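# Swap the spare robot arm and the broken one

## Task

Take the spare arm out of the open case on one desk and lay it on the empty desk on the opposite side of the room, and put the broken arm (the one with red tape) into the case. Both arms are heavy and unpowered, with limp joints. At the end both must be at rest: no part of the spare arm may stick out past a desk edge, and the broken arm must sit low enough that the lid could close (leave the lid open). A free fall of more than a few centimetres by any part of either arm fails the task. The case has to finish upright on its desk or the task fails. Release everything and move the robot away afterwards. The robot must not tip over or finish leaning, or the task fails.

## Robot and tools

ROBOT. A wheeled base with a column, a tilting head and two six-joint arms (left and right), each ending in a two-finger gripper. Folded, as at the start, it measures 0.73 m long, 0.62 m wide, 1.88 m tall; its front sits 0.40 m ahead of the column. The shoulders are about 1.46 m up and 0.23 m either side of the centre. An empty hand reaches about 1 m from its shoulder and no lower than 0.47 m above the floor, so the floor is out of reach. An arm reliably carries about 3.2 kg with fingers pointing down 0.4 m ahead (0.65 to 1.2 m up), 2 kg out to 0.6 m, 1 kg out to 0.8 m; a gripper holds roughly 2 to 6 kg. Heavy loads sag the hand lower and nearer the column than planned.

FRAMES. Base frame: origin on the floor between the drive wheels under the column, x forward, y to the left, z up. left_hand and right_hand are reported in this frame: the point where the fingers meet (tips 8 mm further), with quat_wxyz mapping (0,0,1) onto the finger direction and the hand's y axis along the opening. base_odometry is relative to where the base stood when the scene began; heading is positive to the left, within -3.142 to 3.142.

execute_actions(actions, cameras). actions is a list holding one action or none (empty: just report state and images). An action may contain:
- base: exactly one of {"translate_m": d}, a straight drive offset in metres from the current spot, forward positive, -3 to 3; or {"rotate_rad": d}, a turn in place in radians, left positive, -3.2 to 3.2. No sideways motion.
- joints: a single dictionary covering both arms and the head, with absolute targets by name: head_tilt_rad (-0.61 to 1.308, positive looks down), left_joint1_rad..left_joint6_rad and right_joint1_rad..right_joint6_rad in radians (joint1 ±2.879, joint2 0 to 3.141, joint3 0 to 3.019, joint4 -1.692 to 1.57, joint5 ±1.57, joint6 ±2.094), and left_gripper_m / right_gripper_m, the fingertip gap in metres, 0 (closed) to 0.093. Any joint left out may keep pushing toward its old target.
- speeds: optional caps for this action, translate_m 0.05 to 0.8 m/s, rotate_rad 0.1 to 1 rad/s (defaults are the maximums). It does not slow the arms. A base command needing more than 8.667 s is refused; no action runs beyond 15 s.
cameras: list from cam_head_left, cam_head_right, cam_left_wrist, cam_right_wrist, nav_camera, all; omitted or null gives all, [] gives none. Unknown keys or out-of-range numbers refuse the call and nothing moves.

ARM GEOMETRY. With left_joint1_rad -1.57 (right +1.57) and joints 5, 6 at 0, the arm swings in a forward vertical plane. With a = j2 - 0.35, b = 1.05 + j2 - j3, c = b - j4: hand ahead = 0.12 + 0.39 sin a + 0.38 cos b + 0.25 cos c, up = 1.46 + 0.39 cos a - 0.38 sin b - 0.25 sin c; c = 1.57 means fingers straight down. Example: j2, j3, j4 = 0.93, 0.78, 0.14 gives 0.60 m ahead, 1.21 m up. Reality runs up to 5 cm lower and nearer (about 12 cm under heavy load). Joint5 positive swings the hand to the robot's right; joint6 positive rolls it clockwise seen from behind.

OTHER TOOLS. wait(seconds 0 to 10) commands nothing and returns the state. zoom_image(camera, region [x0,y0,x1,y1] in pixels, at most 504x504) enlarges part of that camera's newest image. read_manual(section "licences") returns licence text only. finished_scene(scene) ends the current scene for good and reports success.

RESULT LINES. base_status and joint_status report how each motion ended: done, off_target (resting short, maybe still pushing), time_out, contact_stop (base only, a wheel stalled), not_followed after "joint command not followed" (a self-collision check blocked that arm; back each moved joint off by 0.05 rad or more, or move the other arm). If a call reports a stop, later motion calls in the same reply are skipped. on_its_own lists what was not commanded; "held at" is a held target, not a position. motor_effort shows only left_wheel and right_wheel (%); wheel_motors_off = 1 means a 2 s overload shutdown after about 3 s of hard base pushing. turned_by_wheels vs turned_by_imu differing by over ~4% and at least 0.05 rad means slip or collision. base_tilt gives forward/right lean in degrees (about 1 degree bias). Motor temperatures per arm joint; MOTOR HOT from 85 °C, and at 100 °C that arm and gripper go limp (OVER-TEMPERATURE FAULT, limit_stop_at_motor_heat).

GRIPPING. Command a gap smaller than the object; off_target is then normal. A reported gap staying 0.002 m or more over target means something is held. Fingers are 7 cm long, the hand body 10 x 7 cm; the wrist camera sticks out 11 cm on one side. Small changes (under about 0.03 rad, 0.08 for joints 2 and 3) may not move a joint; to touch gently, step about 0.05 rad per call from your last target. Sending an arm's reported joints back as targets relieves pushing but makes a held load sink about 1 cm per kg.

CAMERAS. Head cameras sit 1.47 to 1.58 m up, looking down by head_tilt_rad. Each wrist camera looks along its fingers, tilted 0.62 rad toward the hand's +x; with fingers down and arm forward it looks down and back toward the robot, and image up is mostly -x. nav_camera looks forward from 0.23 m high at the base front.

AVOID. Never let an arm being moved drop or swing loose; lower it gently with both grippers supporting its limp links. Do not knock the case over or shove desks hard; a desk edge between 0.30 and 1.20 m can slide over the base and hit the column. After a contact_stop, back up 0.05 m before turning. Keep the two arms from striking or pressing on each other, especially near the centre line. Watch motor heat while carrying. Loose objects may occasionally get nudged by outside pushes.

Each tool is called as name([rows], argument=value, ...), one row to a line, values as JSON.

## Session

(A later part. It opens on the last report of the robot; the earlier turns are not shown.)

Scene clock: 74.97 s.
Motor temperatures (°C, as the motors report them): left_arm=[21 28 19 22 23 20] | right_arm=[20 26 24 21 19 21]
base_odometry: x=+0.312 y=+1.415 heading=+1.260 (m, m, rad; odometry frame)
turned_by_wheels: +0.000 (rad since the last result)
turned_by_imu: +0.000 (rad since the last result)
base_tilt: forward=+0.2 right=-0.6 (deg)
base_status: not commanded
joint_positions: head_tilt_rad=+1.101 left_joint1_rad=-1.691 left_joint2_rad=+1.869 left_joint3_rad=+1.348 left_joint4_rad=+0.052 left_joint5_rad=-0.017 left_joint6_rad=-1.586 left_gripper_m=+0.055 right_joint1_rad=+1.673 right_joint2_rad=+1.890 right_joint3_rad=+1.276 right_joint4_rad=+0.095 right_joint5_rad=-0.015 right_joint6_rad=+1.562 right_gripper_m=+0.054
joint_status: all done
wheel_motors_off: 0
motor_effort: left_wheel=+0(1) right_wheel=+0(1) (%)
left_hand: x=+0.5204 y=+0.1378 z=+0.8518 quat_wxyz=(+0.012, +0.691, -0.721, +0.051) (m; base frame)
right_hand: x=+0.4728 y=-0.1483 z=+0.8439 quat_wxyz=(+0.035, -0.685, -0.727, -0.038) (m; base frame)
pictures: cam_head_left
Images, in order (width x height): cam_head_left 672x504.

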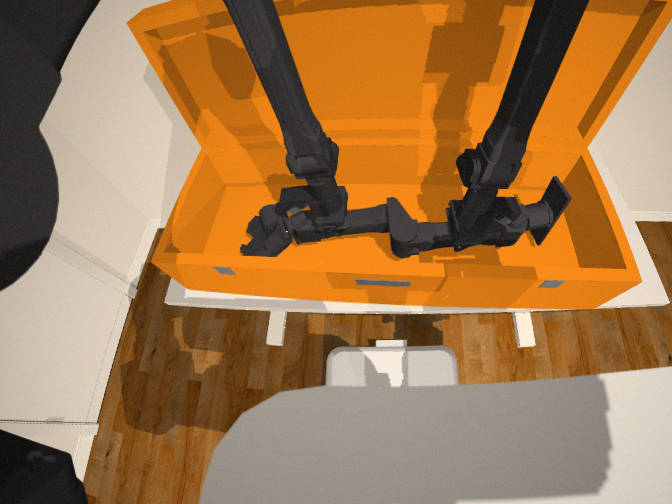

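execute_actions([
  {"joints":{"left_joint1_rad":-1.73,"left_joint2_rad":1.62,"left_joint3_rad":1.22,"left_joint4_rad":-0.04,"right_joint1_rad":1.67,"right_joint2_rad":1.62,"right_joint3_rad":1.19,"right_joint4_rad":0.0}},
], cameras=[])

execute_actions([
  {"joints":{"left_joint1_rad":-1.75,"left_joint2_rad":1.35,"left_joint3_rad":1.02,"left_joint4_rad":-0.12,"right_joint1_rad":1.69,"right_joint2_rad":1.35,"right_joint3_rad":0.99,"right_joint4_rad":-0.09}},
], cameras=[])

execute_actions([
  {"joints":{"left_joint1_rad":-1.77,"left_joint2_rad":0.95,"left_joint3_rad":0.79,"left_joint4_rad":-0.26,"right_joint1_rad":1.71,"right_joint2_rad":0.95,"right_joint3_rad":0.76,"right_joint4_rad":-0.23}},
], cameras=["cam_head_left"])

Scene clock: 82.73 s.
Motor temperatures (°C, as the motors report them): left_arm=[21 29 19 22 23 20] | right_arm=[20 28 24 21 19 21]
base_odometry: x=+0.312 y=+1.415 heading=+1.260 (m, m, rad; odometry frame)
turned_by_wheels: +0.000 (rad since the last result)
turned_by_imu: +0.002 (rad since the last result)
base_tilt: forward=+0.2 right=-0.6 (deg)
base_status: not commanded
joint_positions: head_tilt_rad=+1.101 left_joint1_rad=-1.703 left_joint2_rad=+1.746 left_joint3_rad=+1.247 left_joint4_rad=-0.027 left_joint5_rad=-0.024 left_joint6_rad=-1.617 left_gripper_m=+0.055 right_joint1_rad=+1.676 right_joint2_rad=+1.760 right_joint3_rad=+1.183 right_joint4_rad=-0.004 right_joint5_rad=-0.014 right_joint6_rad=+1.548 right_gripper_m=+0.054
joint_status: all done
wheel_motors_off: 0
motor_effort: left_wheel=+0(2) right_wheel=+0(2) (%)
left_hand: x=+0.5090 y=+0.1360 z=+0.8988 quat_wxyz=(+0.033, +0.699, -0.713, +0.031) (m; base frame)
right_hand: x=+0.4676 y=-0.1510 z=+0.8929 quat_wxyz=(+0.057, -0.678, -0.733, -0.017) (m; base frame)
pictures: none
No camera images: the call's "cameras" was empty. Leave "cameras" out to get every camera's image.

Scene clock: 84.20 s.
Motor temperatures (°C, as the motors report them): left_arm=[21 29 19 22 23 20] | right_arm=[20 28 24 21 19 21]
base_odometry: x=+0.312 y=+1.415 heading=+1.260 (m, m, rad; odometry frame)
turned_by_wheels: +0.000 (rad since the last result)
turned_by_imu: +0.001 (rad since the last result)
base_tilt: forward=+0.2 right=-0.6 (deg)
base_status: not commanded
joint_positions: head_tilt_rad=+1.101 left_joint1_rad=-1.728 left_joint2_rad=+1.470 left_joint3_rad=+1.036 left_joint4_rad=-0.099 left_joint5_rad=-0.027 left_joint6_rad=-1.637 left_gripper_m=+0.055 right_joint1_rad=+1.691 right_joint2_rad=+1.469 right_joint3_rad=+0.968 right_joint4_rad=-0.097 right_joint5_rad=-0.002 right_joint6_rad=+1.554 right_gripper_m=+0.054
joint_status: all done
wheel_motors_off: 0
motor_effort: left_wheel=-1(3) right_wheel=+0(4) (%)
left_hand: x=+0.4990 y=+0.1338 z=+1.0021 quat_wxyz=(+0.043, +0.701, -0.711, +0.034) (m; base frame)
right_hand: x=+0.4587 y=-0.1547 z=+0.9994 quat_wxyz=(+0.063, -0.677, -0.734, -0.011) (m; base frame)
pictures: none
No camera images: the call's "cameras" was empty. Leave "cameras" out to get every camera's image.

Scene clock: 85.70 s.
Motor temperatures (°C, as the motors report them): left_arm=[21 29 19 22 23 21] | right_arm=[20 28 24 21 19 21]
base_odometry: x=+0.312 y=+1.415 heading=+1.260 (m, m, rad; odometry frame)
turned_by_wheels: +0.000 (rad since the last result)
turned_by_imu: +0.001 (rad since the last result)
base_tilt: forward=+0.2 right=-0.5 (deg)
base_status: not commanded
joint_positions: head_tilt_rad=+1.101 left_joint1_rad=-1.767 left_joint2_rad=+1.054 left_joint3_rad=+0.783 left_joint4_rad=-0.241 left_joint5_rad=-0.014 left_joint6_rad=-1.656 left_gripper_m=+0.055 right_joint1_rad=+1.722 right_joint2_rad=+1.064 right_joint3_rad=+0.719 right_joint4_rad=-0.238 right_joint5_rad=-0.002 right_joint6_rad=+1.570 right_gripper_m=+0.054
joint_status: all done
wheel_motors_off: 0
motor_effort: left_wheel=-1(5) right_wheel=+0(6) (%)
left_hand: x=+0.4680 y=+0.1342 z=+1.1405 quat_wxyz=(+0.053, +0.701, -0.709, +0.057) (m; base frame)
right_hand: x=+0.4274 y=-0.1557 z=+1.1293 quat_wxyz=(+0.067, -0.676, -0.733, -0.025) (m; base frame)
pictures: cam_head_left
Images, in order (width x height): cam_head_left 672x504.

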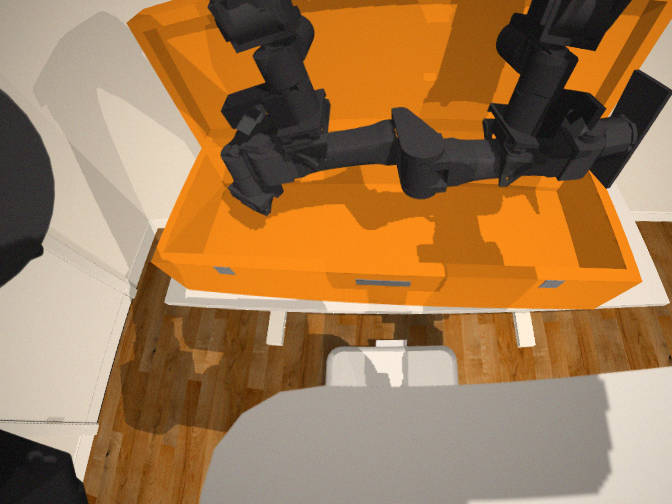

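execute_actions([
  {"base":{"translate_m":-1.1},"speeds":{"translate_m":0.25}},
], cameras=["cam_head_left"])

execute_actions([
  {"base":{"rotate_rad":-3.1},"speeds":{"rotate_rad":0.45},"joints":{"head_tilt_rad":0.8}},
], cameras=["cam_head_left","nav_camera"])

Scene clock: 95.00 s.
Motor temperatures (°C, as the motors report them): left_arm=[21 29 19 22 23 22] | right_arm=[20 29 24 21 19 21]
base_odometry: x=-0.025 y=+0.367 heading=+1.260 (m, m, rad; odometry frame)
turned_by_wheels: +0.000 (rad since the last result)
turned_by_imu: +0.004 (rad since the last result)
base_tilt: forward=+0.3 right=-0.6 (deg)
base_status: done
joint_positions: head_tilt_rad=+1.101 left_joint1_rad=-1.767 left_joint2_rad=+1.054 left_joint3_rad=+0.776 left_joint4_rad=-0.247 left_joint5_rad=-0.010 left_joint6_rad=-1.661 left_gripper_m=+0.055 right_joint1_rad=+1.722 right_joint2_rad=+1.064 right_joint3_rad=+0.709 right_joint4_rad=-0.242 right_joint5_rad=-0.004 right_joint6_rad=+1.571 right_gripper_m=+0.053
joint_status: not commanded
wheel_motors_off: 0
motor_effort: left_wheel=+1(37) right_wheel=+0(36) (%)
left_hand: x=+0.4617 y=+0.1340 z=+1.1396 quat_wxyz=(+0.059, +0.702, -0.708, +0.053) (m; base frame)
right_hand: x=+0.4203 y=-0.1559 z=+1.1288 quat_wxyz=(+0.072, -0.677, -0.733, -0.020) (m; base frame)
pictures: cam_head_left
Images, in order (width x height): cam_head_left 672x504.

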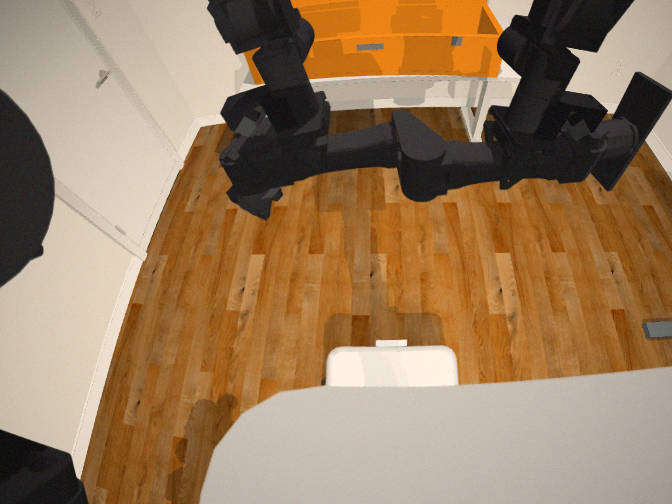

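Scene clock: 102.93 s.
Motor temperatures (°C, as the motors report them): left_arm=[21 30 19 22 23 22] | right_arm=[20 29 24 21 19 21]
base_odometry: x=-0.025 y=+0.367 heading=-1.839 (m, m, rad; odometry frame)
turned_by_wheels: -3.099 (rad since the last result)
turned_by_imu: -3.077 (rad since the last result)
base_tilt: forward=+0.2 right=-0.6 (deg)
base_status: done
joint_positions: head_tilt_rad=+0.816 left_joint1_rad=-1.767 left_joint2_rad=+1.054 left_joint3_rad=+0.777 left_joint4_rad=-0.247 left_joint5_rad=-0.012 left_joint6_rad=-1.659 left_gripper_m=+0.055 right_joint1_rad=+1.722 right_joint2_rad=+1.064 right_joint3_rad=+0.709 right_joint4_rad=-0.242 right_joint5_rad=-0.002 right_joint6_rad=+1.573 right_gripper_m=+0.053
joint_status: all done
wheel_motors_off: 0
motor_effort: left_wheel=+6(53) right_wheel=-5(43) (%)
left_hand: x=+0.4627 y=+0.1340 z=+1.1397 quat_wxyz=(+0.058, +0.701, -0.709, +0.053) (m; base frame)
right_hand: x=+0.4205 y=-0.1558 z=+1.1289 quat_wxyz=(+0.072, -0.677, -0.732, -0.020) (m; base frame)
pictures: cam_head_left, nav_camera
Images, in order (width x height): cam_head_left 672x504, nav_camera 672x504.

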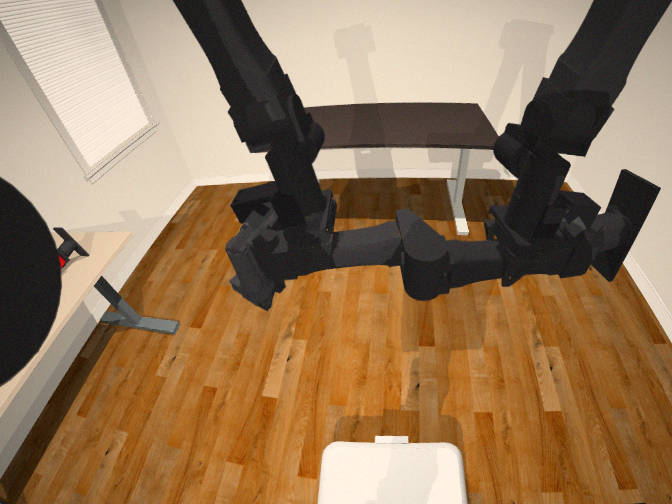

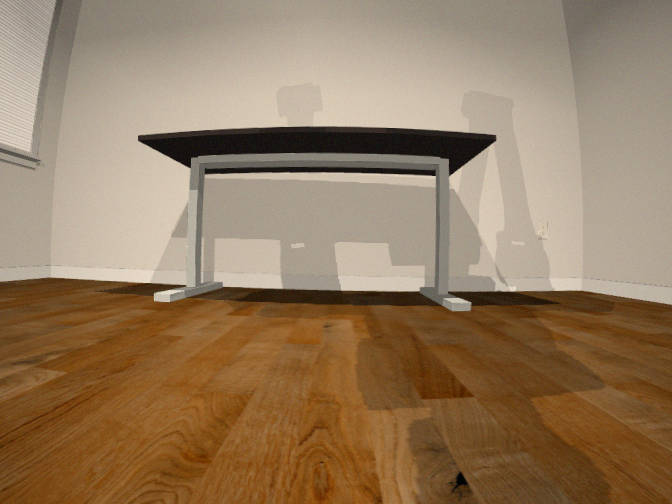

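execute_actions([
  {"base":{"rotate_rad":0.12},"speeds":{"rotate_rad":0.3}},
], cameras=[])

execute_actions([
  {"base":{"translate_m":1.1},"speeds":{"translate_m":0.25}},
], cameras=[])

execute_actions([
  {"base":{"rotate_rad":-0.17},"speeds":{"rotate_rad":0.3},"joints":{"head_tilt_rad":1.0}},
], cameras=["cam_head_left","nav_camera"])

Scene clock: 109.70 s.
Motor temperatures (°C, as the motors report them): left_arm=[21 30 19 22 23 23] | right_arm=[20 29 25 21 19 21]
base_odometry: x=-0.025 y=+0.367 heading=-1.720 (m, m, rad; odometry frame)
turned_by_wheels: +0.119 (rad since the last result)
turned_by_imu: +0.121 (rad since the last result)
base_tilt: forward=+0.2 right=-0.6 (deg)
base_status: done
joint_positions: head_tilt_rad=+0.816 left_joint1_rad=-1.768 left_joint2_rad=+1.054 left_joint3_rad=+0.777 left_joint4_rad=-0.247 left_joint5_rad=-0.013 left_joint6_rad=-1.658 left_gripper_m=+0.055 right_joint1_rad=+1.722 right_joint2_rad=+1.064 right_joint3_rad=+0.709 right_joint4_rad=-0.242 right_joint5_rad=-0.003 right_joint6_rad=+1.573 right_gripper_m=+0.053
joint_status: not commanded
wheel_motors_off: 0
motor_effort: left_wheel=-5(25) right_wheel=+6(26) (%)
left_hand: x=+0.4627 y=+0.1341 z=+1.1397 quat_wxyz=(+0.058, +0.701, -0.709, +0.053) (m; base frame)
right_hand: x=+0.4207 y=-0.1556 z=+1.1289 quat_wxyz=(+0.072, -0.677, -0.732, -0.021) (m; base frame)
pictures: none
No camera images: the call's "cameras" was empty. Leave "cameras" out to get every camera's image.

Scene clock: 115.00 s.
Motor temperatures (°C, as the motors report them): left_arm=[21 30 19 22 23 23] | right_arm=[20 29 25 21 19 21]
base_odometry: x=-0.189 y=-0.720 heading=-1.722 (m, m, rad; odometry frame)
turned_by_wheels: -0.002 (rad since the last result)
turned_by_imu: +0.000 (rad since the last result)
base_tilt: forward=+0.1 right=-0.6 (deg)
base_status: done
joint_positions: head_tilt_rad=+0.815 left_joint1_rad=-1.768 left_joint2_rad=+1.055 left_joint3_rad=+0.786 left_joint4_rad=-0.246 left_joint5_rad=-0.016 left_joint6_rad=-1.657 left_gripper_m=+0.055 right_joint1_rad=+1.722 right_joint2_rad=+1.064 right_joint3_rad=+0.720 right_joint4_rad=-0.242 right_joint5_rad=-0.001 right_joint6_rad=+1.571 right_gripper_m=+0.053
joint_status: not commanded
wheel_motors_off: 0
motor_effort: left_wheel=-1(49) right_wheel=+1(59) (%)
left_hand: x=+0.4682 y=+0.1341 z=+1.1403 quat_wxyz=(+0.054, +0.701, -0.709, +0.056) (m; base frame)
right_hand: x=+0.4276 y=-0.1555 z=+1.1294 quat_wxyz=(+0.068, -0.677, -0.733, -0.024) (m; base frame)
pictures: none
No camera images: the call's "cameras" was empty. Leave "cameras" out to get every camera's image.

Scene clock: 116.30 s.
Motor temperatures (°C, as the motors report them): left_arm=[21 30 19 22 23 23] | right_arm=[20 29 25 21 19 21]
base_odometry: x=-0.189 y=-0.721 heading=-1.891 (m, m, rad; odometry frame)
turned_by_wheels: -0.169 (rad since the last result)
turned_by_imu: -0.166 (rad since the last result)
base_tilt: forward=+0.2 right=-0.5 (deg)
base_status: done
joint_positions: head_tilt_rad=+1.000 left_joint1_rad=-1.768 left_joint2_rad=+1.055 left_joint3_rad=+0.785 left_joint4_rad=-0.245 left_joint5_rad=-0.014 left_joint6_rad=-1.659 left_gripper_m=+0.055 right_joint1_rad=+1.721 right_joint2_rad=+1.064 right_joint3_rad=+0.720 right_joint4_rad=-0.242 right_joint5_rad=-0.001 right_joint6_rad=+1.569 right_gripper_m=+0.053
joint_status: all done
wheel_motors_off: 0
motor_effort: left_wheel=+1(42) right_wheel=+0(45) (%)
left_hand: x=+0.4678 y=+0.1338 z=+1.1402 quat_wxyz=(+0.055, +0.702, -0.708, +0.056) (m; base frame)
right_hand: x=+0.4276 y=-0.1560 z=+1.1294 quat_wxyz=(+0.067, -0.676, -0.733, -0.024) (m; base frame)
pictures: cam_head_left, nav_camera
Images, in order (width x height): cam_head_left 672x504, nav_camera 672x504.

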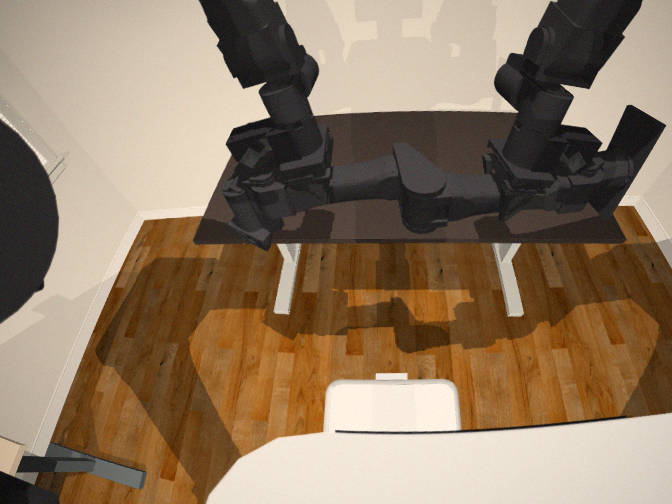

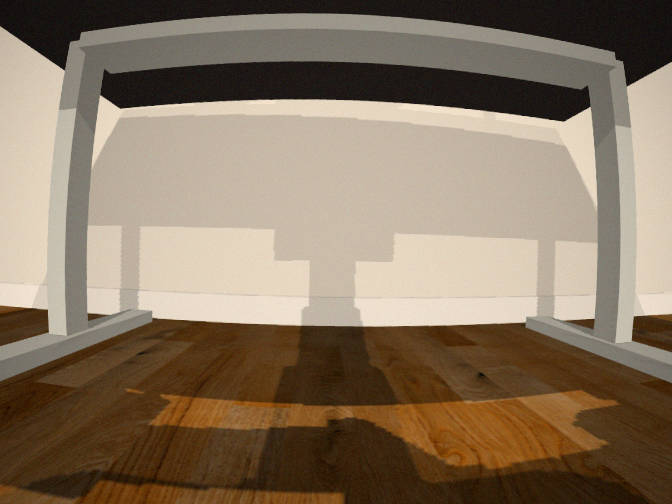

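execute_actions([
  {"base":{"translate_m":0.48},"speeds":{"translate_m":0.2},"joints":{"head_tilt_rad":1.1}},
], cameras=[])

execute_actions([
  {"joints":{"left_joint1_rad":-1.75,"left_joint2_rad":1.35,"left_joint3_rad":1.02,"left_joint4_rad":-0.12,"right_joint1_rad":1.69,"right_joint2_rad":1.35,"right_joint3_rad":0.99,"right_joint4_rad":-0.09}},
], cameras=["cam_head_left"])

Scene clock: 125.80 s.
Motor temperatures (°C, as the motors report them): left_arm=[21 30 19 22 23 23] | right_arm=[20 29 25 21 19 21]
base_odometry: x=-0.340 y=-1.176 heading=-1.891 (m, m, rad; odometry frame)
turned_by_wheels: -0.001 (rad since the last result)
turned_by_imu: +0.002 (rad since the last result)
base_tilt: forward=+0.1 right=-0.6 (deg)
base_status: done
joint_positions: head_tilt_rad=+1.100 left_joint1_rad=-1.768 left_joint2_rad=+1.057 left_joint3_rad=+0.787 left_joint4_rad=-0.245 left_joint5_rad=-0.015 left_joint6_rad=-1.658 left_gripper_m=+0.055 right_joint1_rad=+1.722 right_joint2_rad=+1.064 right_joint3_rad=+0.721 right_joint4_rad=-0.242 right_joint5_rad=-0.001 right_joint6_rad=+1.570 right_gripper_m=+0.053
joint_status: all done
wheel_motors_off: 0
motor_effort: left_wheel=-1(48) right_wheel=+1(50) (%)
left_hand: x=+0.4684 y=+0.1338 z=+1.1399 quat_wxyz=(+0.054, +0.701, -0.709, +0.056) (m; base frame)
right_hand: x=+0.4281 y=-0.1559 z=+1.1294 quat_wxyz=(+0.067, -0.676, -0.733, -0.024) (m; base frame)
pictures: none
No camera images: the call's "cameras" was empty. Leave "cameras" out to get every camera's image.

Scene clock: 127.40 s.
Motor temperatures (°C, as the motors report them): left_arm=[21 30 19 22 23 23] | right_arm=[20 29 25 21 19 21]
base_odometry: x=-0.340 y=-1.176 heading=-1.891 (m, m, rad; odometry frame)
turned_by_wheels: +0.000 (rad since the last result)
turned_by_imu: +0.001 (rad since the last result)
base_tilt: forward=+0.2 right=-0.6 (deg)
base_status: not commanded
joint_positions: head_tilt_rad=+1.100 left_joint1_rad=-1.732 left_joint2_rad=+1.471 left_joint3_rad=+1.040 left_joint4_rad=-0.100 left_joint5_rad=-0.018 left_joint6_rad=-1.630 left_gripper_m=+0.055 right_joint1_rad=+1.686 right_joint2_rad=+1.470 right_joint3_rad=+0.967 right_joint4_rad=-0.108 right_joint5_rad=-0.006 right_joint6_rad=+1.570 right_gripper_m=+0.053
joint_status: all done
wheel_motors_off: 0
motor_effort: left_wheel=-1(8) right_wheel=+2(4) (%)
left_hand: x=+0.5002 y=+0.1299 z=+1.0023 quat_wxyz=(+0.046, +0.698, -0.714, +0.039) (m; base frame)
right_hand: x=+0.4555 y=-0.1568 z=+0.9992 quat_wxyz=(+0.067, -0.683, -0.727, -0.006) (m; base frame)
pictures: cam_head_left
Images, in order (width x height): cam_head_left 672x504.

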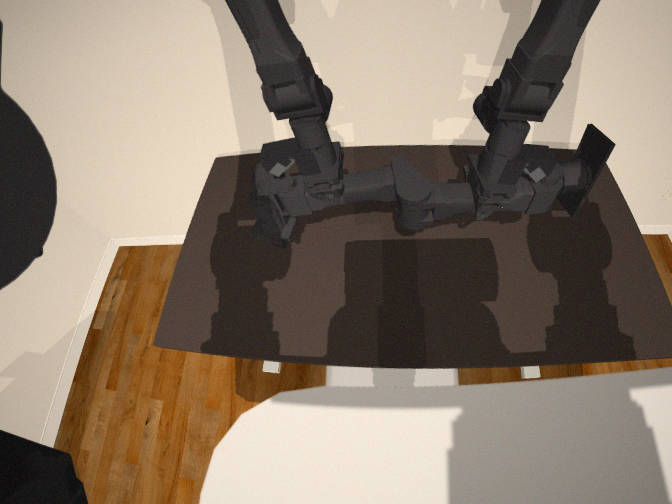

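execute_actions([
  {"base":{"rotate_rad":0.15},"speeds":{"rotate_rad":0.2},"joints":{"left_joint1_rad":-1.73,"left_joint2_rad":1.64,"left_joint3_rad":1.22,"left_joint4_rad":-0.04,"right_joint1_rad":1.67,"right_joint2_rad":1.64,"right_joint3_rad":1.19,"right_joint4_rad":0.0}},
], cameras=["cam_head_left"])

execute_actions([
  {"base":{"rotate_rad":-0.08},"speeds":{"rotate_rad":0.1},"joints":{"left_joint2_rad":1.71,"left_joint3_rad":1.27,"right_joint2_rad":1.73,"right_joint3_rad":1.25}},
], cameras=["cam_head_left"])

Scene clock: 135.87 s.
Motor temperatures (°C, as the motors report them): left_arm=[21 31 19 22 23 23] | right_arm=[20 30 24 21 18 21]
base_odometry: x=-0.340 y=-1.177 heading=-1.742 (m, m, rad; odometry frame)
turned_by_wheels: +0.149 (rad since the last result)
turned_by_imu: +0.149 (rad since the last result)
base_tilt: forward=+0.2 right=-0.6 (deg)
base_status: done
joint_positions: head_tilt_rad=+1.100 left_joint1_rad=-1.712 left_joint2_rad=+1.719 left_joint3_rad=+1.230 left_joint4_rad=-0.036 left_joint5_rad=-0.028 left_joint6_rad=-1.621 left_gripper_m=+0.054 right_joint1_rad=+1.669 right_joint2_rad=+1.753 right_joint3_rad=+1.174 right_joint4_rad=-0.002 right_joint5_rad=-0.017 right_joint6_rad=+1.562 right_gripper_m=+0.053
joint_status: all done
wheel_motors_off: 0
motor_effort: left_wheel=+0(54) right_wheel=+1(34) (%)
left_hand: x=+0.5105 y=+0.1314 z=+0.9098 quat_wxyz=(+0.035, +0.699, -0.714, +0.032) (m; base frame)
right_hand: x=+0.4664 y=-0.1554 z=+0.8953 quat_wxyz=(+0.056, -0.685, -0.727, -0.015) (m; base frame)
pictures: cam_head_left
Images, in order (width x height): cam_head_left 672x504.

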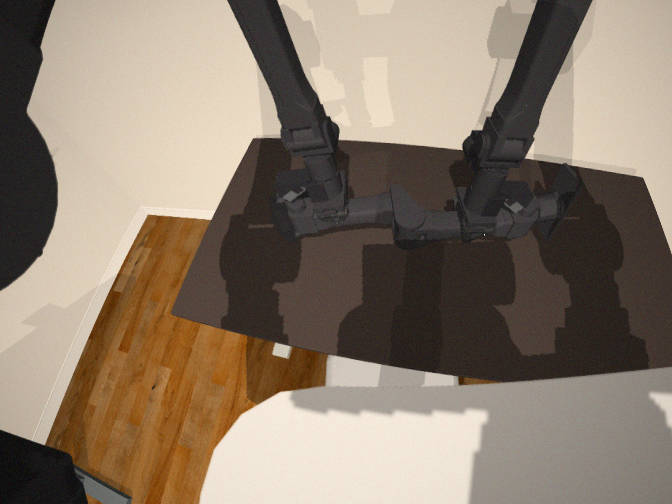

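Scene clock: 137.23 s.
Motor temperatures (°C, as the motors report them): left_arm=[21 30 19 22 23 23] | right_arm=[20 30 24 21 18 21]
base_odometry: x=-0.340 y=-1.176 heading=-1.821 (m, m, rad; odometry frame)
turned_by_wheels: -0.079 (rad since the last result)
turned_by_imu: -0.078 (rad since the last result)
base_tilt: forward=+0.2 right=-0.7 (deg)
base_status: done
joint_positions: head_tilt_rad=+1.100 left_joint1_rad=-1.714 left_joint2_rad=+1.758 left_joint3_rad=+1.270 left_joint4_rad=-0.051 left_joint5_rad=-0.025 left_joint6_rad=-1.624 left_gripper_m=+0.054 right_joint1_rad=+1.662 right_joint2_rad=+1.836 right_joint3_rad=+1.247 right_joint4_rad=+0.001 right_joint5_rad=-0.015 right_joint6_rad=+1.559 right_gripper_m=+0.053
joint_status: all done
wheel_motors_off: 0
motor_effort: left_wheel=+1(42) right_wheel=+0(19) (%)
left_hand: x=+0.5103 y=+0.1277 z=+0.8954 quat_wxyz=(+0.041, +0.699, -0.713, +0.029) (m; base frame)
right_hand: x=+0.4652 y=-0.1582 z=+0.8637 quat_wxyz=(+0.055, -0.685, -0.727, -0.010) (m; base frame)
pictures: cam_head_left
Images, in order (width x height): cam_head_left 672x504.

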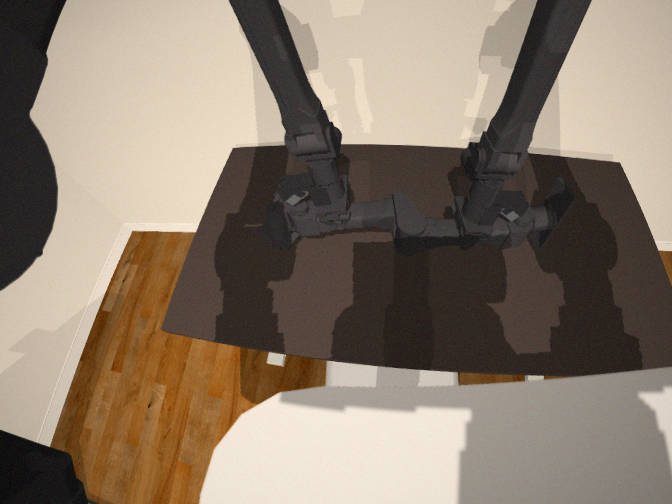

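execute_actions([
  {"base":{"rotate_rad":-0.1},"speeds":{"rotate_rad":0.1},"joints":{"left_joint2_rad":1.79,"left_joint3_rad":1.32,"left_joint4_rad":0.0,"right_joint2_rad":1.79,"right_joint3_rad":1.28,"right_joint4_rad":0.05}},
], cameras=["cam_head_left"])

execute_actions([
  {"base":{"rotate_rad":-0.1},"speeds":{"rotate_rad":0.1},"joints":{"left_joint2_rad":1.87,"left_joint3_rad":1.37,"left_joint4_rad":0.03,"right_joint2_rad":1.86,"right_joint3_rad":1.31,"right_joint4_rad":0.09}},
], cameras=["cam_head_left","cam_left_wrist"])

Scene clock: 143.13 s.
Motor temperatures (°C, as the motors report them): left_arm=[21 30 19 22 23 23] | right_arm=[20 30 24 21 19 21]
base_odometry: x=-0.340 y=-1.176 heading=-1.919 (m, m, rad; odometry frame)
turned_by_wheels: -0.098 (rad since the last result)
turned_by_imu: -0.095 (rad since the last result)
base_tilt: forward=+0.1 right=-0.7 (deg)
base_status: done
joint_positions: head_tilt_rad=+1.100 left_joint1_rad=-1.723 left_joint2_rad=+1.862 left_joint3_rad=+1.337 left_joint4_rad=+0.001 left_joint5_rad=-0.012 left_joint6_rad=-1.621 left_gripper_m=+0.054 right_joint1_rad=+1.649 right_joint2_rad=+1.902 right_joint3_rad=+1.276 right_joint4_rad=+0.051 right_joint5_rad=+0.011 right_joint6_rad=+1.571 right_gripper_m=+0.053
joint_status: all done
wheel_motors_off: 0
motor_effort: left_wheel=+2(59) right_wheel=+0(34) (%)
left_hand: x=+0.5036 y=+0.1149 z=+0.8568 quat_wxyz=(+0.043, +0.697, -0.715, +0.041) (m; base frame)
right_hand: x=+0.4556 y=-0.1706 z=+0.8382 quat_wxyz=(+0.038, -0.692, -0.721, -0.002) (m; base frame)
pictures: cam_head_left
Images, in order (width x height): cam_head_left 672x504.

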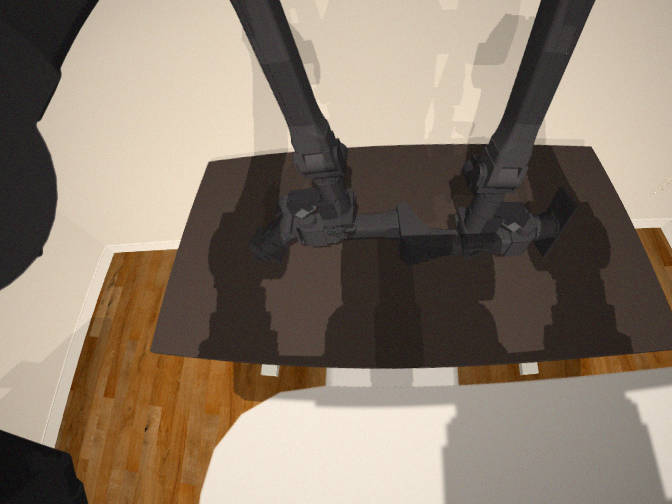

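Scene clock: 144.60 s.
Motor temperatures (°C, as the motors report them): left_arm=[21 30 19 22 23 23] | right_arm=[20 30 24 21 19 21]
base_odometry: x=-0.341 y=-1.177 heading=-2.018 (m, m, rad; odometry frame)
turned_by_wheels: -0.099 (rad since the last result)
turned_by_imu: -0.096 (rad since the last result)
base_tilt: forward=+0.2 right=-0.7 (deg)
base_status: done
joint_positions: head_tilt_rad=+1.100 left_joint1_rad=-1.720 left_joint2_rad=+1.936 left_joint3_rad=+1.383 left_joint4_rad=+0.032 left_joint5_rad=-0.013 left_joint6_rad=-1.615 left_gripper_m=+0.054 right_joint1_rad=+1.648 right_joint2_rad=+1.971 right_joint3_rad=+1.314 right_joint4_rad=+0.080 right_joint5_rad=+0.013 right_joint6_rad=+1.579 right_gripper_m=+0.053
joint_status: all done
wheel_motors_off: 0
motor_effort: left_wheel=+1(43) right_wheel=-1(44) (%)
left_hand: x=+0.4942 y=+0.1141 z=+0.8284 quat_wxyz=(+0.041, +0.695, -0.716, +0.041) (m; base frame)
right_hand: x=+0.4433 y=-0.1709 z=+0.8130 quat_wxyz=(+0.037, -0.695, -0.718, +0.000) (m; base frame)
pictures: cam_head_left, cam_left_wrist
Images, in order (width x height): cam_head_left 672x504, cam_left_wrist 672x504.

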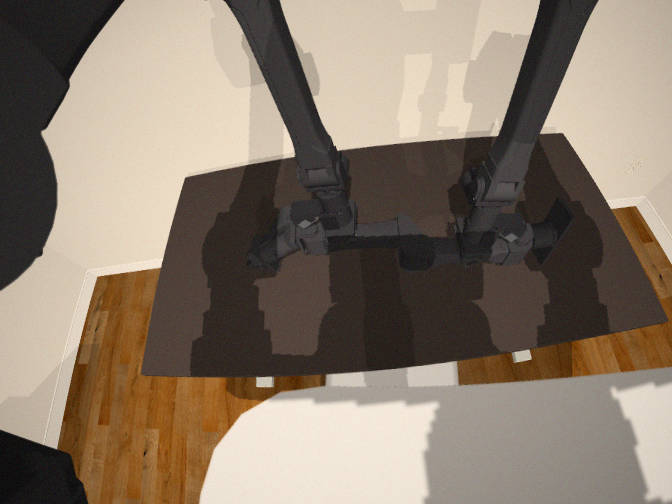

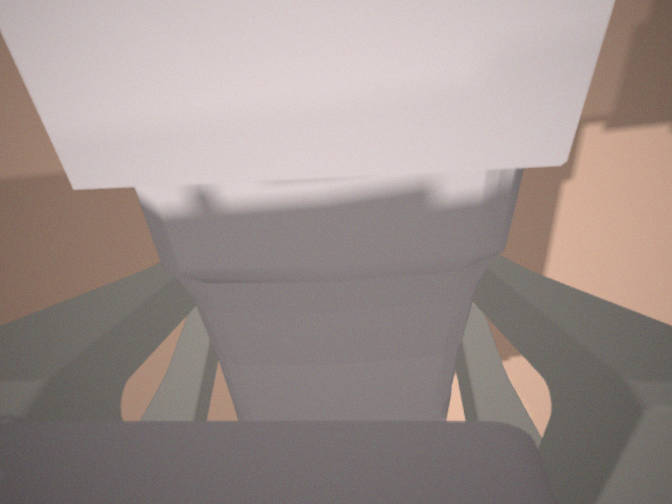

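execute_actions([
  {"base":{"rotate_rad":-0.05},"speeds":{"rotate_rad":0.1},"joints":{"left_joint2_rad":1.95,"left_joint3_rad":1.42,"left_joint4_rad":0.05,"right_joint2_rad":1.94,"right_joint3_rad":1.35,"right_joint4_rad":0.12}},
], cameras=[])

execute_actions([
  {"joints":{"left_joint2_rad":2.03,"left_joint3_rad":1.46,"right_joint2_rad":2.01,"right_joint3_rad":1.38,"right_joint4_rad":0.14}},
], cameras=["cam_head_left"])

Scene clock: 151.23 s.
Motor temperatures (°C, as the motors report them): left_arm=[21 30 19 22 23 23] | right_arm=[20 30 24 21 19 21]
base_odometry: x=-0.341 y=-1.177 heading=-2.067 (m, m, rad; odometry frame)
turned_by_wheels: -0.049 (rad since the last result)
turned_by_imu: -0.046 (rad since the last result)
base_tilt: forward=+0.2 right=-0.6 (deg)
base_status: done
joint_positions: head_tilt_rad=+1.100 left_joint1_rad=-1.715 left_joint2_rad=+1.995 left_joint3_rad=+1.441 left_joint4_rad=+0.055 left_joint5_rad=-0.012 left_joint6_rad=-1.611 left_gripper_m=+0.054 right_joint1_rad=+1.648 right_joint2_rad=+2.013 right_joint3_rad=+1.354 right_joint4_rad=+0.107 right_joint5_rad=+0.016 right_joint6_rad=+1.581 right_gripper_m=+0.053
joint_status: all done
wheel_motors_off: 0
motor_effort: left_wheel=+0(31) right_wheel=-1(47) (%)
left_hand: x=+0.4979 y=+0.1146 z=+0.8053 quat_wxyz=(+0.032, +0.695, -0.716, +0.048) (m; base frame)
right_hand: x=+0.4473 y=-0.1696 z=+0.7968 quat_wxyz=(+0.028, -0.696, -0.717, -0.008) (m; base frame)
pictures: none
No camera images: the call's "cameras" was empty. Leave "cameras" out to get every camera's image.

Scene clock: 152.00 s.
Motor temperatures (°C, as the motors report them): left_arm=[21 30 19 22 23 23] | right_arm=[20 30 24 21 19 21]
base_odometry: x=-0.341 y=-1.177 heading=-2.067 (m, m, rad; odometry frame)
turned_by_wheels: +0.000 (rad since the last result)
turned_by_imu: +0.000 (rad since the last result)
base_tilt: forward=+0.2 right=-0.6 (deg)
base_status: not commanded
joint_positions: head_tilt_rad=+1.100 left_joint1_rad=-1.713 left_joint2_rad=+2.078 left_joint3_rad=+1.504 left_joint4_rad=+0.075 left_joint5_rad=-0.015 left_joint6_rad=-1.625 left_gripper_m=+0.054 right_joint1_rad=+1.648 right_joint2_rad=+2.056 right_joint3_rad=+1.379 right_joint4_rad=+0.126 right_joint5_rad=+0.016 right_joint6_rad=+1.576 right_gripper_m=+0.053
joint_status: all done
wheel_motors_off: 0
motor_effort: left_wheel=+5(4) right_wheel=-4(4) (%)
left_hand: x=+0.4867 y=+0.1137 z=+0.7741 quat_wxyz=(+0.031, +0.701, -0.711, +0.047) (m; base frame)
right_hand: x=+0.4389 y=-0.1689 z=+0.7815 quat_wxyz=(+0.027, -0.694, -0.719, -0.008) (m; base frame)
pictures: cam_head_left
Images, in order (width x height): cam_head_left 672x504.

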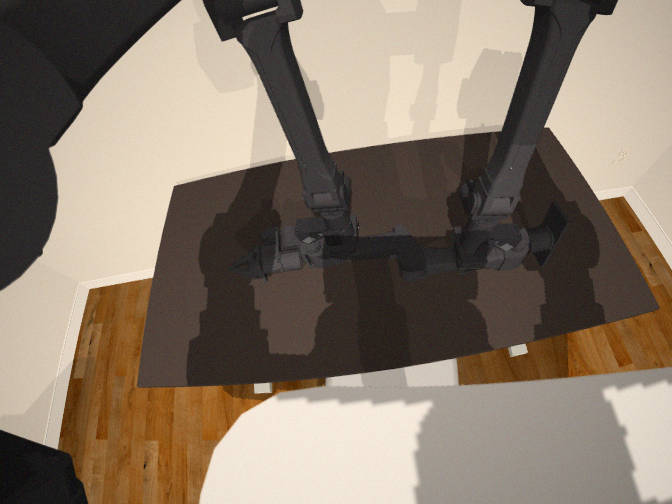

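execute_actions([
  {"joints":{"left_joint2_rad":2.11,"left_joint3_rad":1.51,"right_joint2_rad":2.08,"right_joint3_rad":1.39}},
], cameras=[])

execute_actions([
  {"joints":{"right_joint2_rad":2.12,"right_joint3_rad":1.4}},
], cameras=[])

Scene clock: 155.23 s.
Motor temperatures (°C, as the motors report them): left_arm=[21 30 19 22 23 23] | right_arm=[20 30 24 21 19 21]
base_odometry: x=-0.341 y=-1.177 heading=-2.067 (m, m, rad; odometry frame)
turned_by_wheels: +0.000 (rad since the last result)
turned_by_imu: +0.001 (rad since the last result)
base_tilt: forward=+0.2 right=-0.5 (deg)
base_status: not commanded
joint_positions: head_tilt_rad=+1.100 left_joint1_rad=-1.712 left_joint2_rad=+2.088 left_joint3_rad=+1.514 left_joint4_rad=+0.074 left_joint5_rad=-0.015 left_joint6_rad=-1.623 left_gripper_m=+0.054 right_joint1_rad=+1.648 right_joint2_rad=+2.064 right_joint3_rad=+1.383 right_joint4_rad=+0.128 right_joint5_rad=+0.016 right_joint6_rad=+1.578 right_gripper_m=+0.053
joint_status: all done
wheel_motors_off: 0
motor_effort: left_wheel=+8(8) right_wheel=-4(5) (%)
left_hand: x=+0.4863 y=+0.1136 z=+0.7703 quat_wxyz=(+0.031, +0.700, -0.712, +0.046) (m; base frame)
right_hand: x=+0.4360 y=-0.1687 z=+0.7786 quat_wxyz=(+0.029, -0.695, -0.718, -0.007) (m; base frame)
pictures: none
No camera images: the call's "cameras" was empty. Leave "cameras" out to get every camera's image.

Scene clock: 155.93 s.
Motor temperatures (°C, as the motors report them): left_arm=[21 30 19 22 23 23] | right_arm=[20 30 24 21 19 21]
base_odometry: x=-0.341 y=-1.177 heading=-2.067 (m, m, rad; odometry frame)
turned_by_wheels: +0.000 (rad since the last result)
turned_by_imu: +0.000 (rad since the last result)
base_tilt: forward=+0.2 right=-0.7 (deg)
base_status: not commanded
joint_positions: head_tilt_rad=+1.100 left_joint1_rad=-1.712 left_joint2_rad=+2.089 left_joint3_rad=+1.514 left_joint4_rad=+0.073 left_joint5_rad=-0.015 left_joint6_rad=-1.610 left_gripper_m=+0.054 right_joint1_rad=+1.648 right_joint2_rad=+2.072 right_joint3_rad=+1.382 right_joint4_rad=+0.128 right_joint5_rad=+0.011 right_joint6_rad=+1.590 right_gripper_m=+0.053
joint_status: all done
wheel_motors_off: 0
motor_effort: left_wheel=+7(8) right_wheel=-4(5) (%)
left_hand: x=+0.4852 y=+0.1137 z=+0.7699 quat_wxyz=(+0.031, +0.695, -0.716, +0.046) (m; base frame)
right_hand: x=+0.4301 y=-0.1680 z=+0.7762 quat_wxyz=(+0.033, -0.699, -0.714, -0.006) (m; base frame)
pictures: none
No camera images: the call's "cameras" was empty. Leave "cameras" out to get every camera's image.

Both hands are down; releasing.

execute_actions([
  {"joints":{"left_joint2_rad":2.085,"right_joint2_rad":2.07,"right_joint3_rad":1.385,"left_gripper_m":0.062,"right_gripper_m":0.061}},
], cameras=[])

execute_actions([
  {"joints":{"left_gripper_m":0.09,"right_gripper_m":0.085}},
], cameras=[])

execute_actions([
  {"joints":{"left_joint2_rad":1.8,"left_joint3_rad":1.32,"left_joint4_rad":0.05,"right_joint2_rad":1.8,"right_joint3_rad":1.22,"right_joint4_rad":0.1}},
], cameras=["cam_head_left"])

execute_actions([
  {"joints":{"left_joint2_rad":1.14,"left_joint3_rad":0.8,"left_joint4_rad":-0.15,"right_joint2_rad":1.14,"right_joint3_rad":0.8,"right_joint4_rad":-0.15}},
], cameras=[])

execute_actions([
  {"base":{"translate_m":-1.0},"speeds":{"translate_m":0.5},"joints":{"head_tilt_rad":0.9,"left_joint1_rad":-1.6,"right_joint1_rad":1.6,"left_joint6_rad":-1.57}},
], cameras=["cam_head_left"])

execute_actions([
  {"base":{"rotate_rad":1.76}},
], cameras=["cam_head_left","nav_camera"])

Scene clock: 168.33 s.
Motor temperatures (°C, as the motors report them): left_arm=[21 29 19 22 23 23] | right_arm=[20 28 24 21 19 21]
base_odometry: x=-0.341 y=-1.177 heading=-2.067 (m, m, rad; odometry frame)
turned_by_wheels: +0.000 (rad since the last result)
turned_by_imu: +0.002 (rad since the last result)
base_tilt: forward=+0.2 right=-0.7 (deg)
base_status: not commanded
joint_positions: head_tilt_rad=+1.100 left_joint1_rad=-1.715 left_joint2_rad=+2.089 left_joint3_rad=+1.513 left_joint4_rad=+0.061 left_joint5_rad=-0.016 left_joint6_rad=-1.548 left_gripper_m=+0.062 right_joint1_rad=+1.663 right_joint2_rad=+2.071 right_joint3_rad=+1.381 right_joint4_rad=+0.131 right_joint5_rad=-0.006 right_joint6_rad=+1.590 right_gripper_m=+0.061
joint_status: all done
wheel_motors_off: 0
motor_effort: left_wheel=+7(8) right_wheel=-5(5) (%)
left_hand: x=+0.4814 y=+0.1116 z=+0.7701 quat_wxyz=(+0.035, +0.672, -0.738, +0.043) (m; base frame)
right_hand: x=+0.4305 y=-0.1536 z=+0.7776 quat_wxyz=(+0.043, -0.696, -0.716, -0.017) (m; base frame)
pictures: none
No camera images: the call's "cameras" was empty. Leave "cameras" out to get every camera's image.

Scene clock: 168.87 s.
Motor temperatures (°C, as the motors report them): left_arm=[21 29 19 22 23 22] | right_arm=[20 28 24 21 19 21]
base_odometry: x=-0.341 y=-1.177 heading=-2.067 (m, m, rad; odometry frame)
turned_by_wheels: +0.000 (rad since the last result)
turned_by_imu: +0.000 (rad since the last result)
base_tilt: forward=+0.2 right=-0.6 (deg)
base_status: not commanded
joint_positions: head_tilt_rad=+1.100 left_joint1_rad=-1.716 left_joint2_rad=+2.089 left_joint3_rad=+1.513 left_joint4_rad=+0.059 left_joint5_rad=-0.016 left_joint6_rad=-1.545 left_gripper_m=+0.090 right_joint1_rad=+1.663 right_joint2_rad=+2.071 right_joint3_rad=+1.381 right_joint4_rad=+0.131 right_joint5_rad=-0.006 right_joint6_rad=+1.590 right_gripper_m=+0.085
joint_status: all done
wheel_motors_off: 0
motor_effort: left_wheel=+7(7) right_wheel=-5(5) (%)
left_hand: x=+0.4809 y=+0.1114 z=+0.7701 quat_wxyz=(+0.036, +0.671, -0.740, +0.042) (m; base frame)
right_hand: x=+0.4305 y=-0.1536 z=+0.7776 quat_wxyz=(+0.043, -0.696, -0.716, -0.017) (m; base frame)
pictures: none
No camera images: the call's "cameras" was empty. Leave "cameras" out to get every camera's image.

Scene clock: 170.17 s.
Motor temperatures (°C, as the motors report them): left_arm=[21 29 19 22 23 22] | right_arm=[20 28 24 21 19 21]
base_odometry: x=-0.341 y=-1.177 heading=-2.067 (m, m, rad; odometry frame)
turned_by_wheels: +0.000 (rad since the last result)
turned_by_imu: +0.001 (rad since the last result)
base_tilt: forward=+0.2 right=-0.7 (deg)
base_status: not commanded
joint_positions: head_tilt_rad=+1.100 left_joint1_rad=-1.716 left_joint2_rad=+1.787 left_joint3_rad=+1.321 left_joint4_rad=+0.052 left_joint5_rad=-0.015 left_joint6_rad=-1.544 left_gripper_m=+0.090 right_joint1_rad=+1.663 right_joint2_rad=+1.780 right_joint3_rad=+1.223 right_joint4_rad=+0.110 right_joint5_rad=-0.006 right_joint6_rad=+1.590 right_gripper_m=+0.085
joint_status: all done
wheel_motors_off: 0
motor_effort: left_wheel=+7(8) right_wheel=-5(5) (%)
left_hand: x=+0.5505 y=+0.1209 z=+0.8867 quat_wxyz=(+0.000, +0.672, -0.736, +0.079) (m; base frame)
right_hand: x=+0.5092 y=-0.1586 z=+0.8845 quat_wxyz=(+0.005, -0.697, -0.714, -0.058) (m; base frame)
pictures: cam_head_left
Images, in order (width x height): cam_head_left 672x504.

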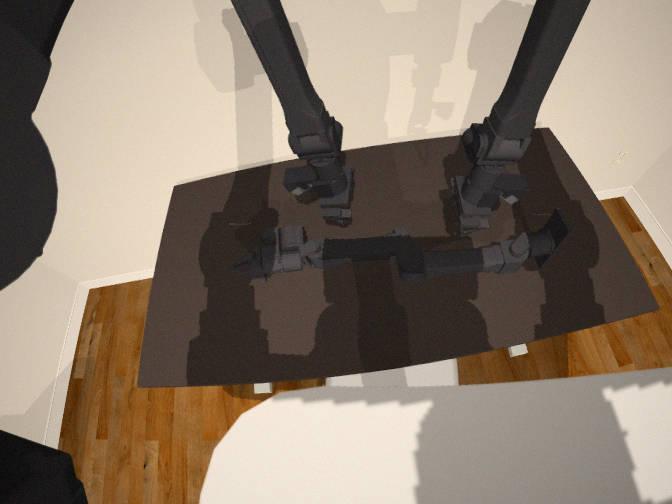

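Scene clock: 171.50 s.
Motor temperatures (°C, as the motors report them): left_arm=[21 29 19 22 22 22] | right_arm=[20 28 24 21 19 21]
base_odometry: x=-0.341 y=-1.177 heading=-2.067 (m, m, rad; odometry frame)
turned_by_wheels: +0.000 (rad since the last result)
turned_by_imu: +0.001 (rad since the last result)
base_tilt: forward=+0.1 right=-0.7 (deg)
base_status: not commanded
joint_positions: head_tilt_rad=+1.100 left_joint1_rad=-1.716 left_joint2_rad=+1.128 left_joint3_rad=+0.802 left_joint4_rad=-0.150 left_joint5_rad=-0.015 left_joint6_rad=-1.544 left_gripper_m=+0.090 right_joint1_rad=+1.663 right_joint2_rad=+1.128 right_joint3_rad=+0.804 right_joint4_rad=-0.145 right_joint5_rad=-0.006 right_joint6_rad=+1.590 right_gripper_m=+0.085
joint_status: all done
wheel_motors_off: 0
motor_effort: left_wheel=+8(8) right_wheel=-5(5) (%)
left_hand: x=+0.4790 y=+0.1546 z=+1.1132 quat_wxyz=(+0.022, +0.671, -0.739, +0.057) (m; base frame)
right_hand: x=+0.4826 y=-0.1780 z=+1.1111 quat_wxyz=(+0.013, -0.697, -0.715, -0.050) (m; base frame)
pictures: none
No camera images: the call's "cameras" was empty. Leave "cameras" out to get every camera's image.

Scene clock: 175.00 s.
Motor temperatures (°C, as the motors report them): left_arm=[21 29 19 22 22 22] | right_arm=[20 28 24 21 19 21]
base_odometry: x=+0.135 y=-0.297 heading=-2.067 (m, m, rad; odometry frame)
turned_by_wheels: +0.000 (rad since the last result)
turned_by_imu: +0.001 (rad since the last result)
base_tilt: forward=+0.0 right=-0.6 (deg)
base_status: done
joint_positions: head_tilt_rad=+0.914 left_joint1_rad=-1.594 left_joint2_rad=+1.131 left_joint3_rad=+0.795 left_joint4_rad=-0.150 left_joint5_rad=-0.013 left_joint6_rad=-1.563 left_gripper_m=+0.090 right_joint1_rad=+1.597 right_joint2_rad=+1.128 right_joint3_rad=+0.798 right_joint4_rad=-0.145 right_joint5_rad=-0.008 right_joint6_rad=+1.590 right_gripper_m=+0.085
joint_status: all done
wheel_motors_off: 0
motor_effort: left_wheel=+0(47) right_wheel=+0(61) (%)
left_hand: x=+0.4766 y=+0.2153 z=+1.1077 quat_wxyz=(-0.011, +0.700, -0.714, +0.016) (m; base frame)
right_hand: x=+0.4798 y=-0.2110 z=+1.1088 quat_wxyz=(-0.005, -0.709, -0.704, -0.028) (m; base frame)
pictures: cam_head_left
Images, in order (width x height): cam_head_left 672x504.

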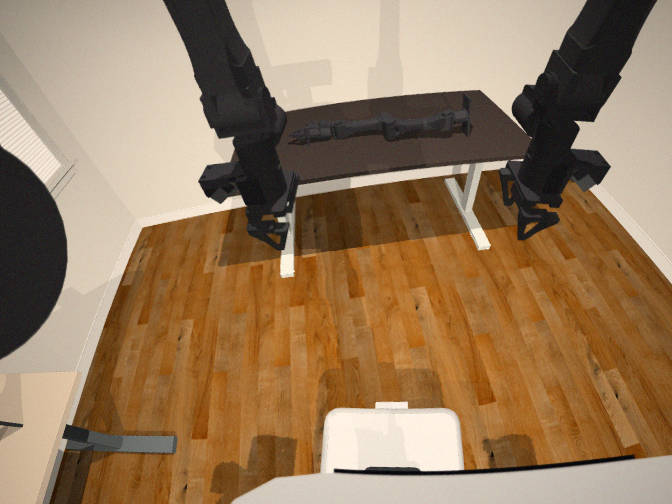

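Scene clock: 178.27 s.
Motor temperatures (°C, as the motors report them): left_arm=[21 29 19 22 22 22] | right_arm=[20 27 24 21 19 21]
base_odometry: x=+0.135 y=-0.297 heading=-0.308 (m, m, rad; odometry frame)
turned_by_wheels: +1.759 (rad since the last result)
turned_by_imu: +1.750 (rad since the last result)
base_tilt: forward=+0.2 right=-0.6 (deg)
base_status: done
joint_positions: head_tilt_rad=+0.914 left_joint1_rad=-1.594 left_joint2_rad=+1.131 left_joint3_rad=+0.796 left_joint4_rad=-0.150 left_joint5_rad=-0.013 left_joint6_rad=-1.563 left_gripper_m=+0.090 right_joint1_rad=+1.597 right_joint2_rad=+1.128 right_joint3_rad=+0.798 right_joint4_rad=-0.145 right_joint5_rad=-0.008 right_joint6_rad=+1.590 right_gripper_m=+0.085
joint_status: not commanded
wheel_motors_off: 0
motor_effort: left_wheel=-5(34) right_wheel=+4(43) (%)
left_hand: x=+0.4768 y=+0.2153 z=+1.1077 quat_wxyz=(-0.011, +0.700, -0.714, +0.016) (m; base frame)
right_hand: x=+0.4798 y=-0.2110 z=+1.1088 quat_wxyz=(-0.005, -0.709, -0.704, -0.028) (m; base frame)
pictures: cam_head_left, nav_camera
Images, in order (width x height): cam_head_left 672x504, nav_camera 672x504.

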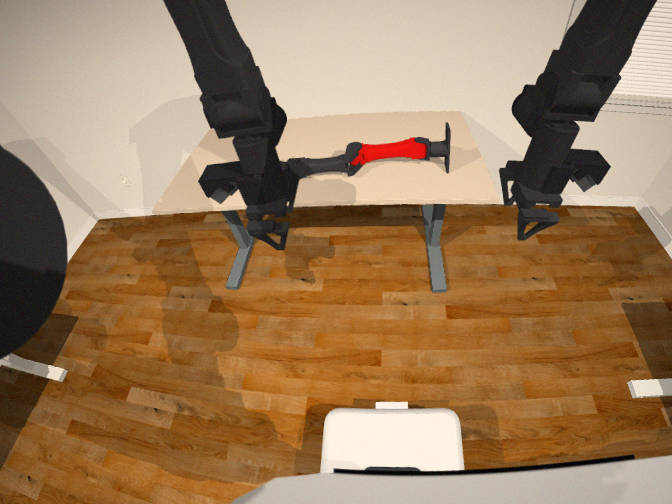

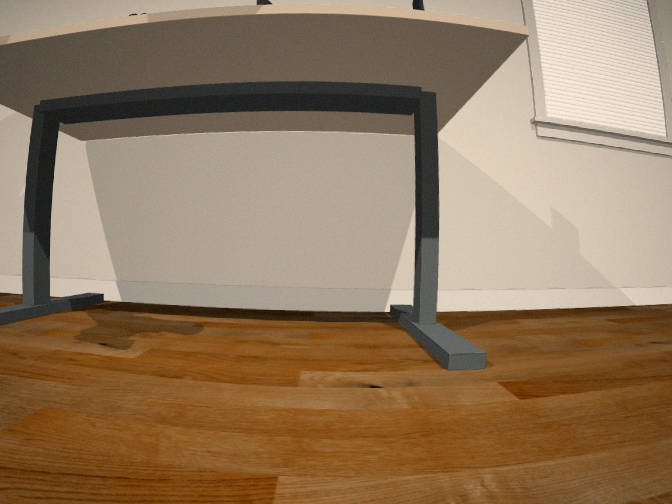

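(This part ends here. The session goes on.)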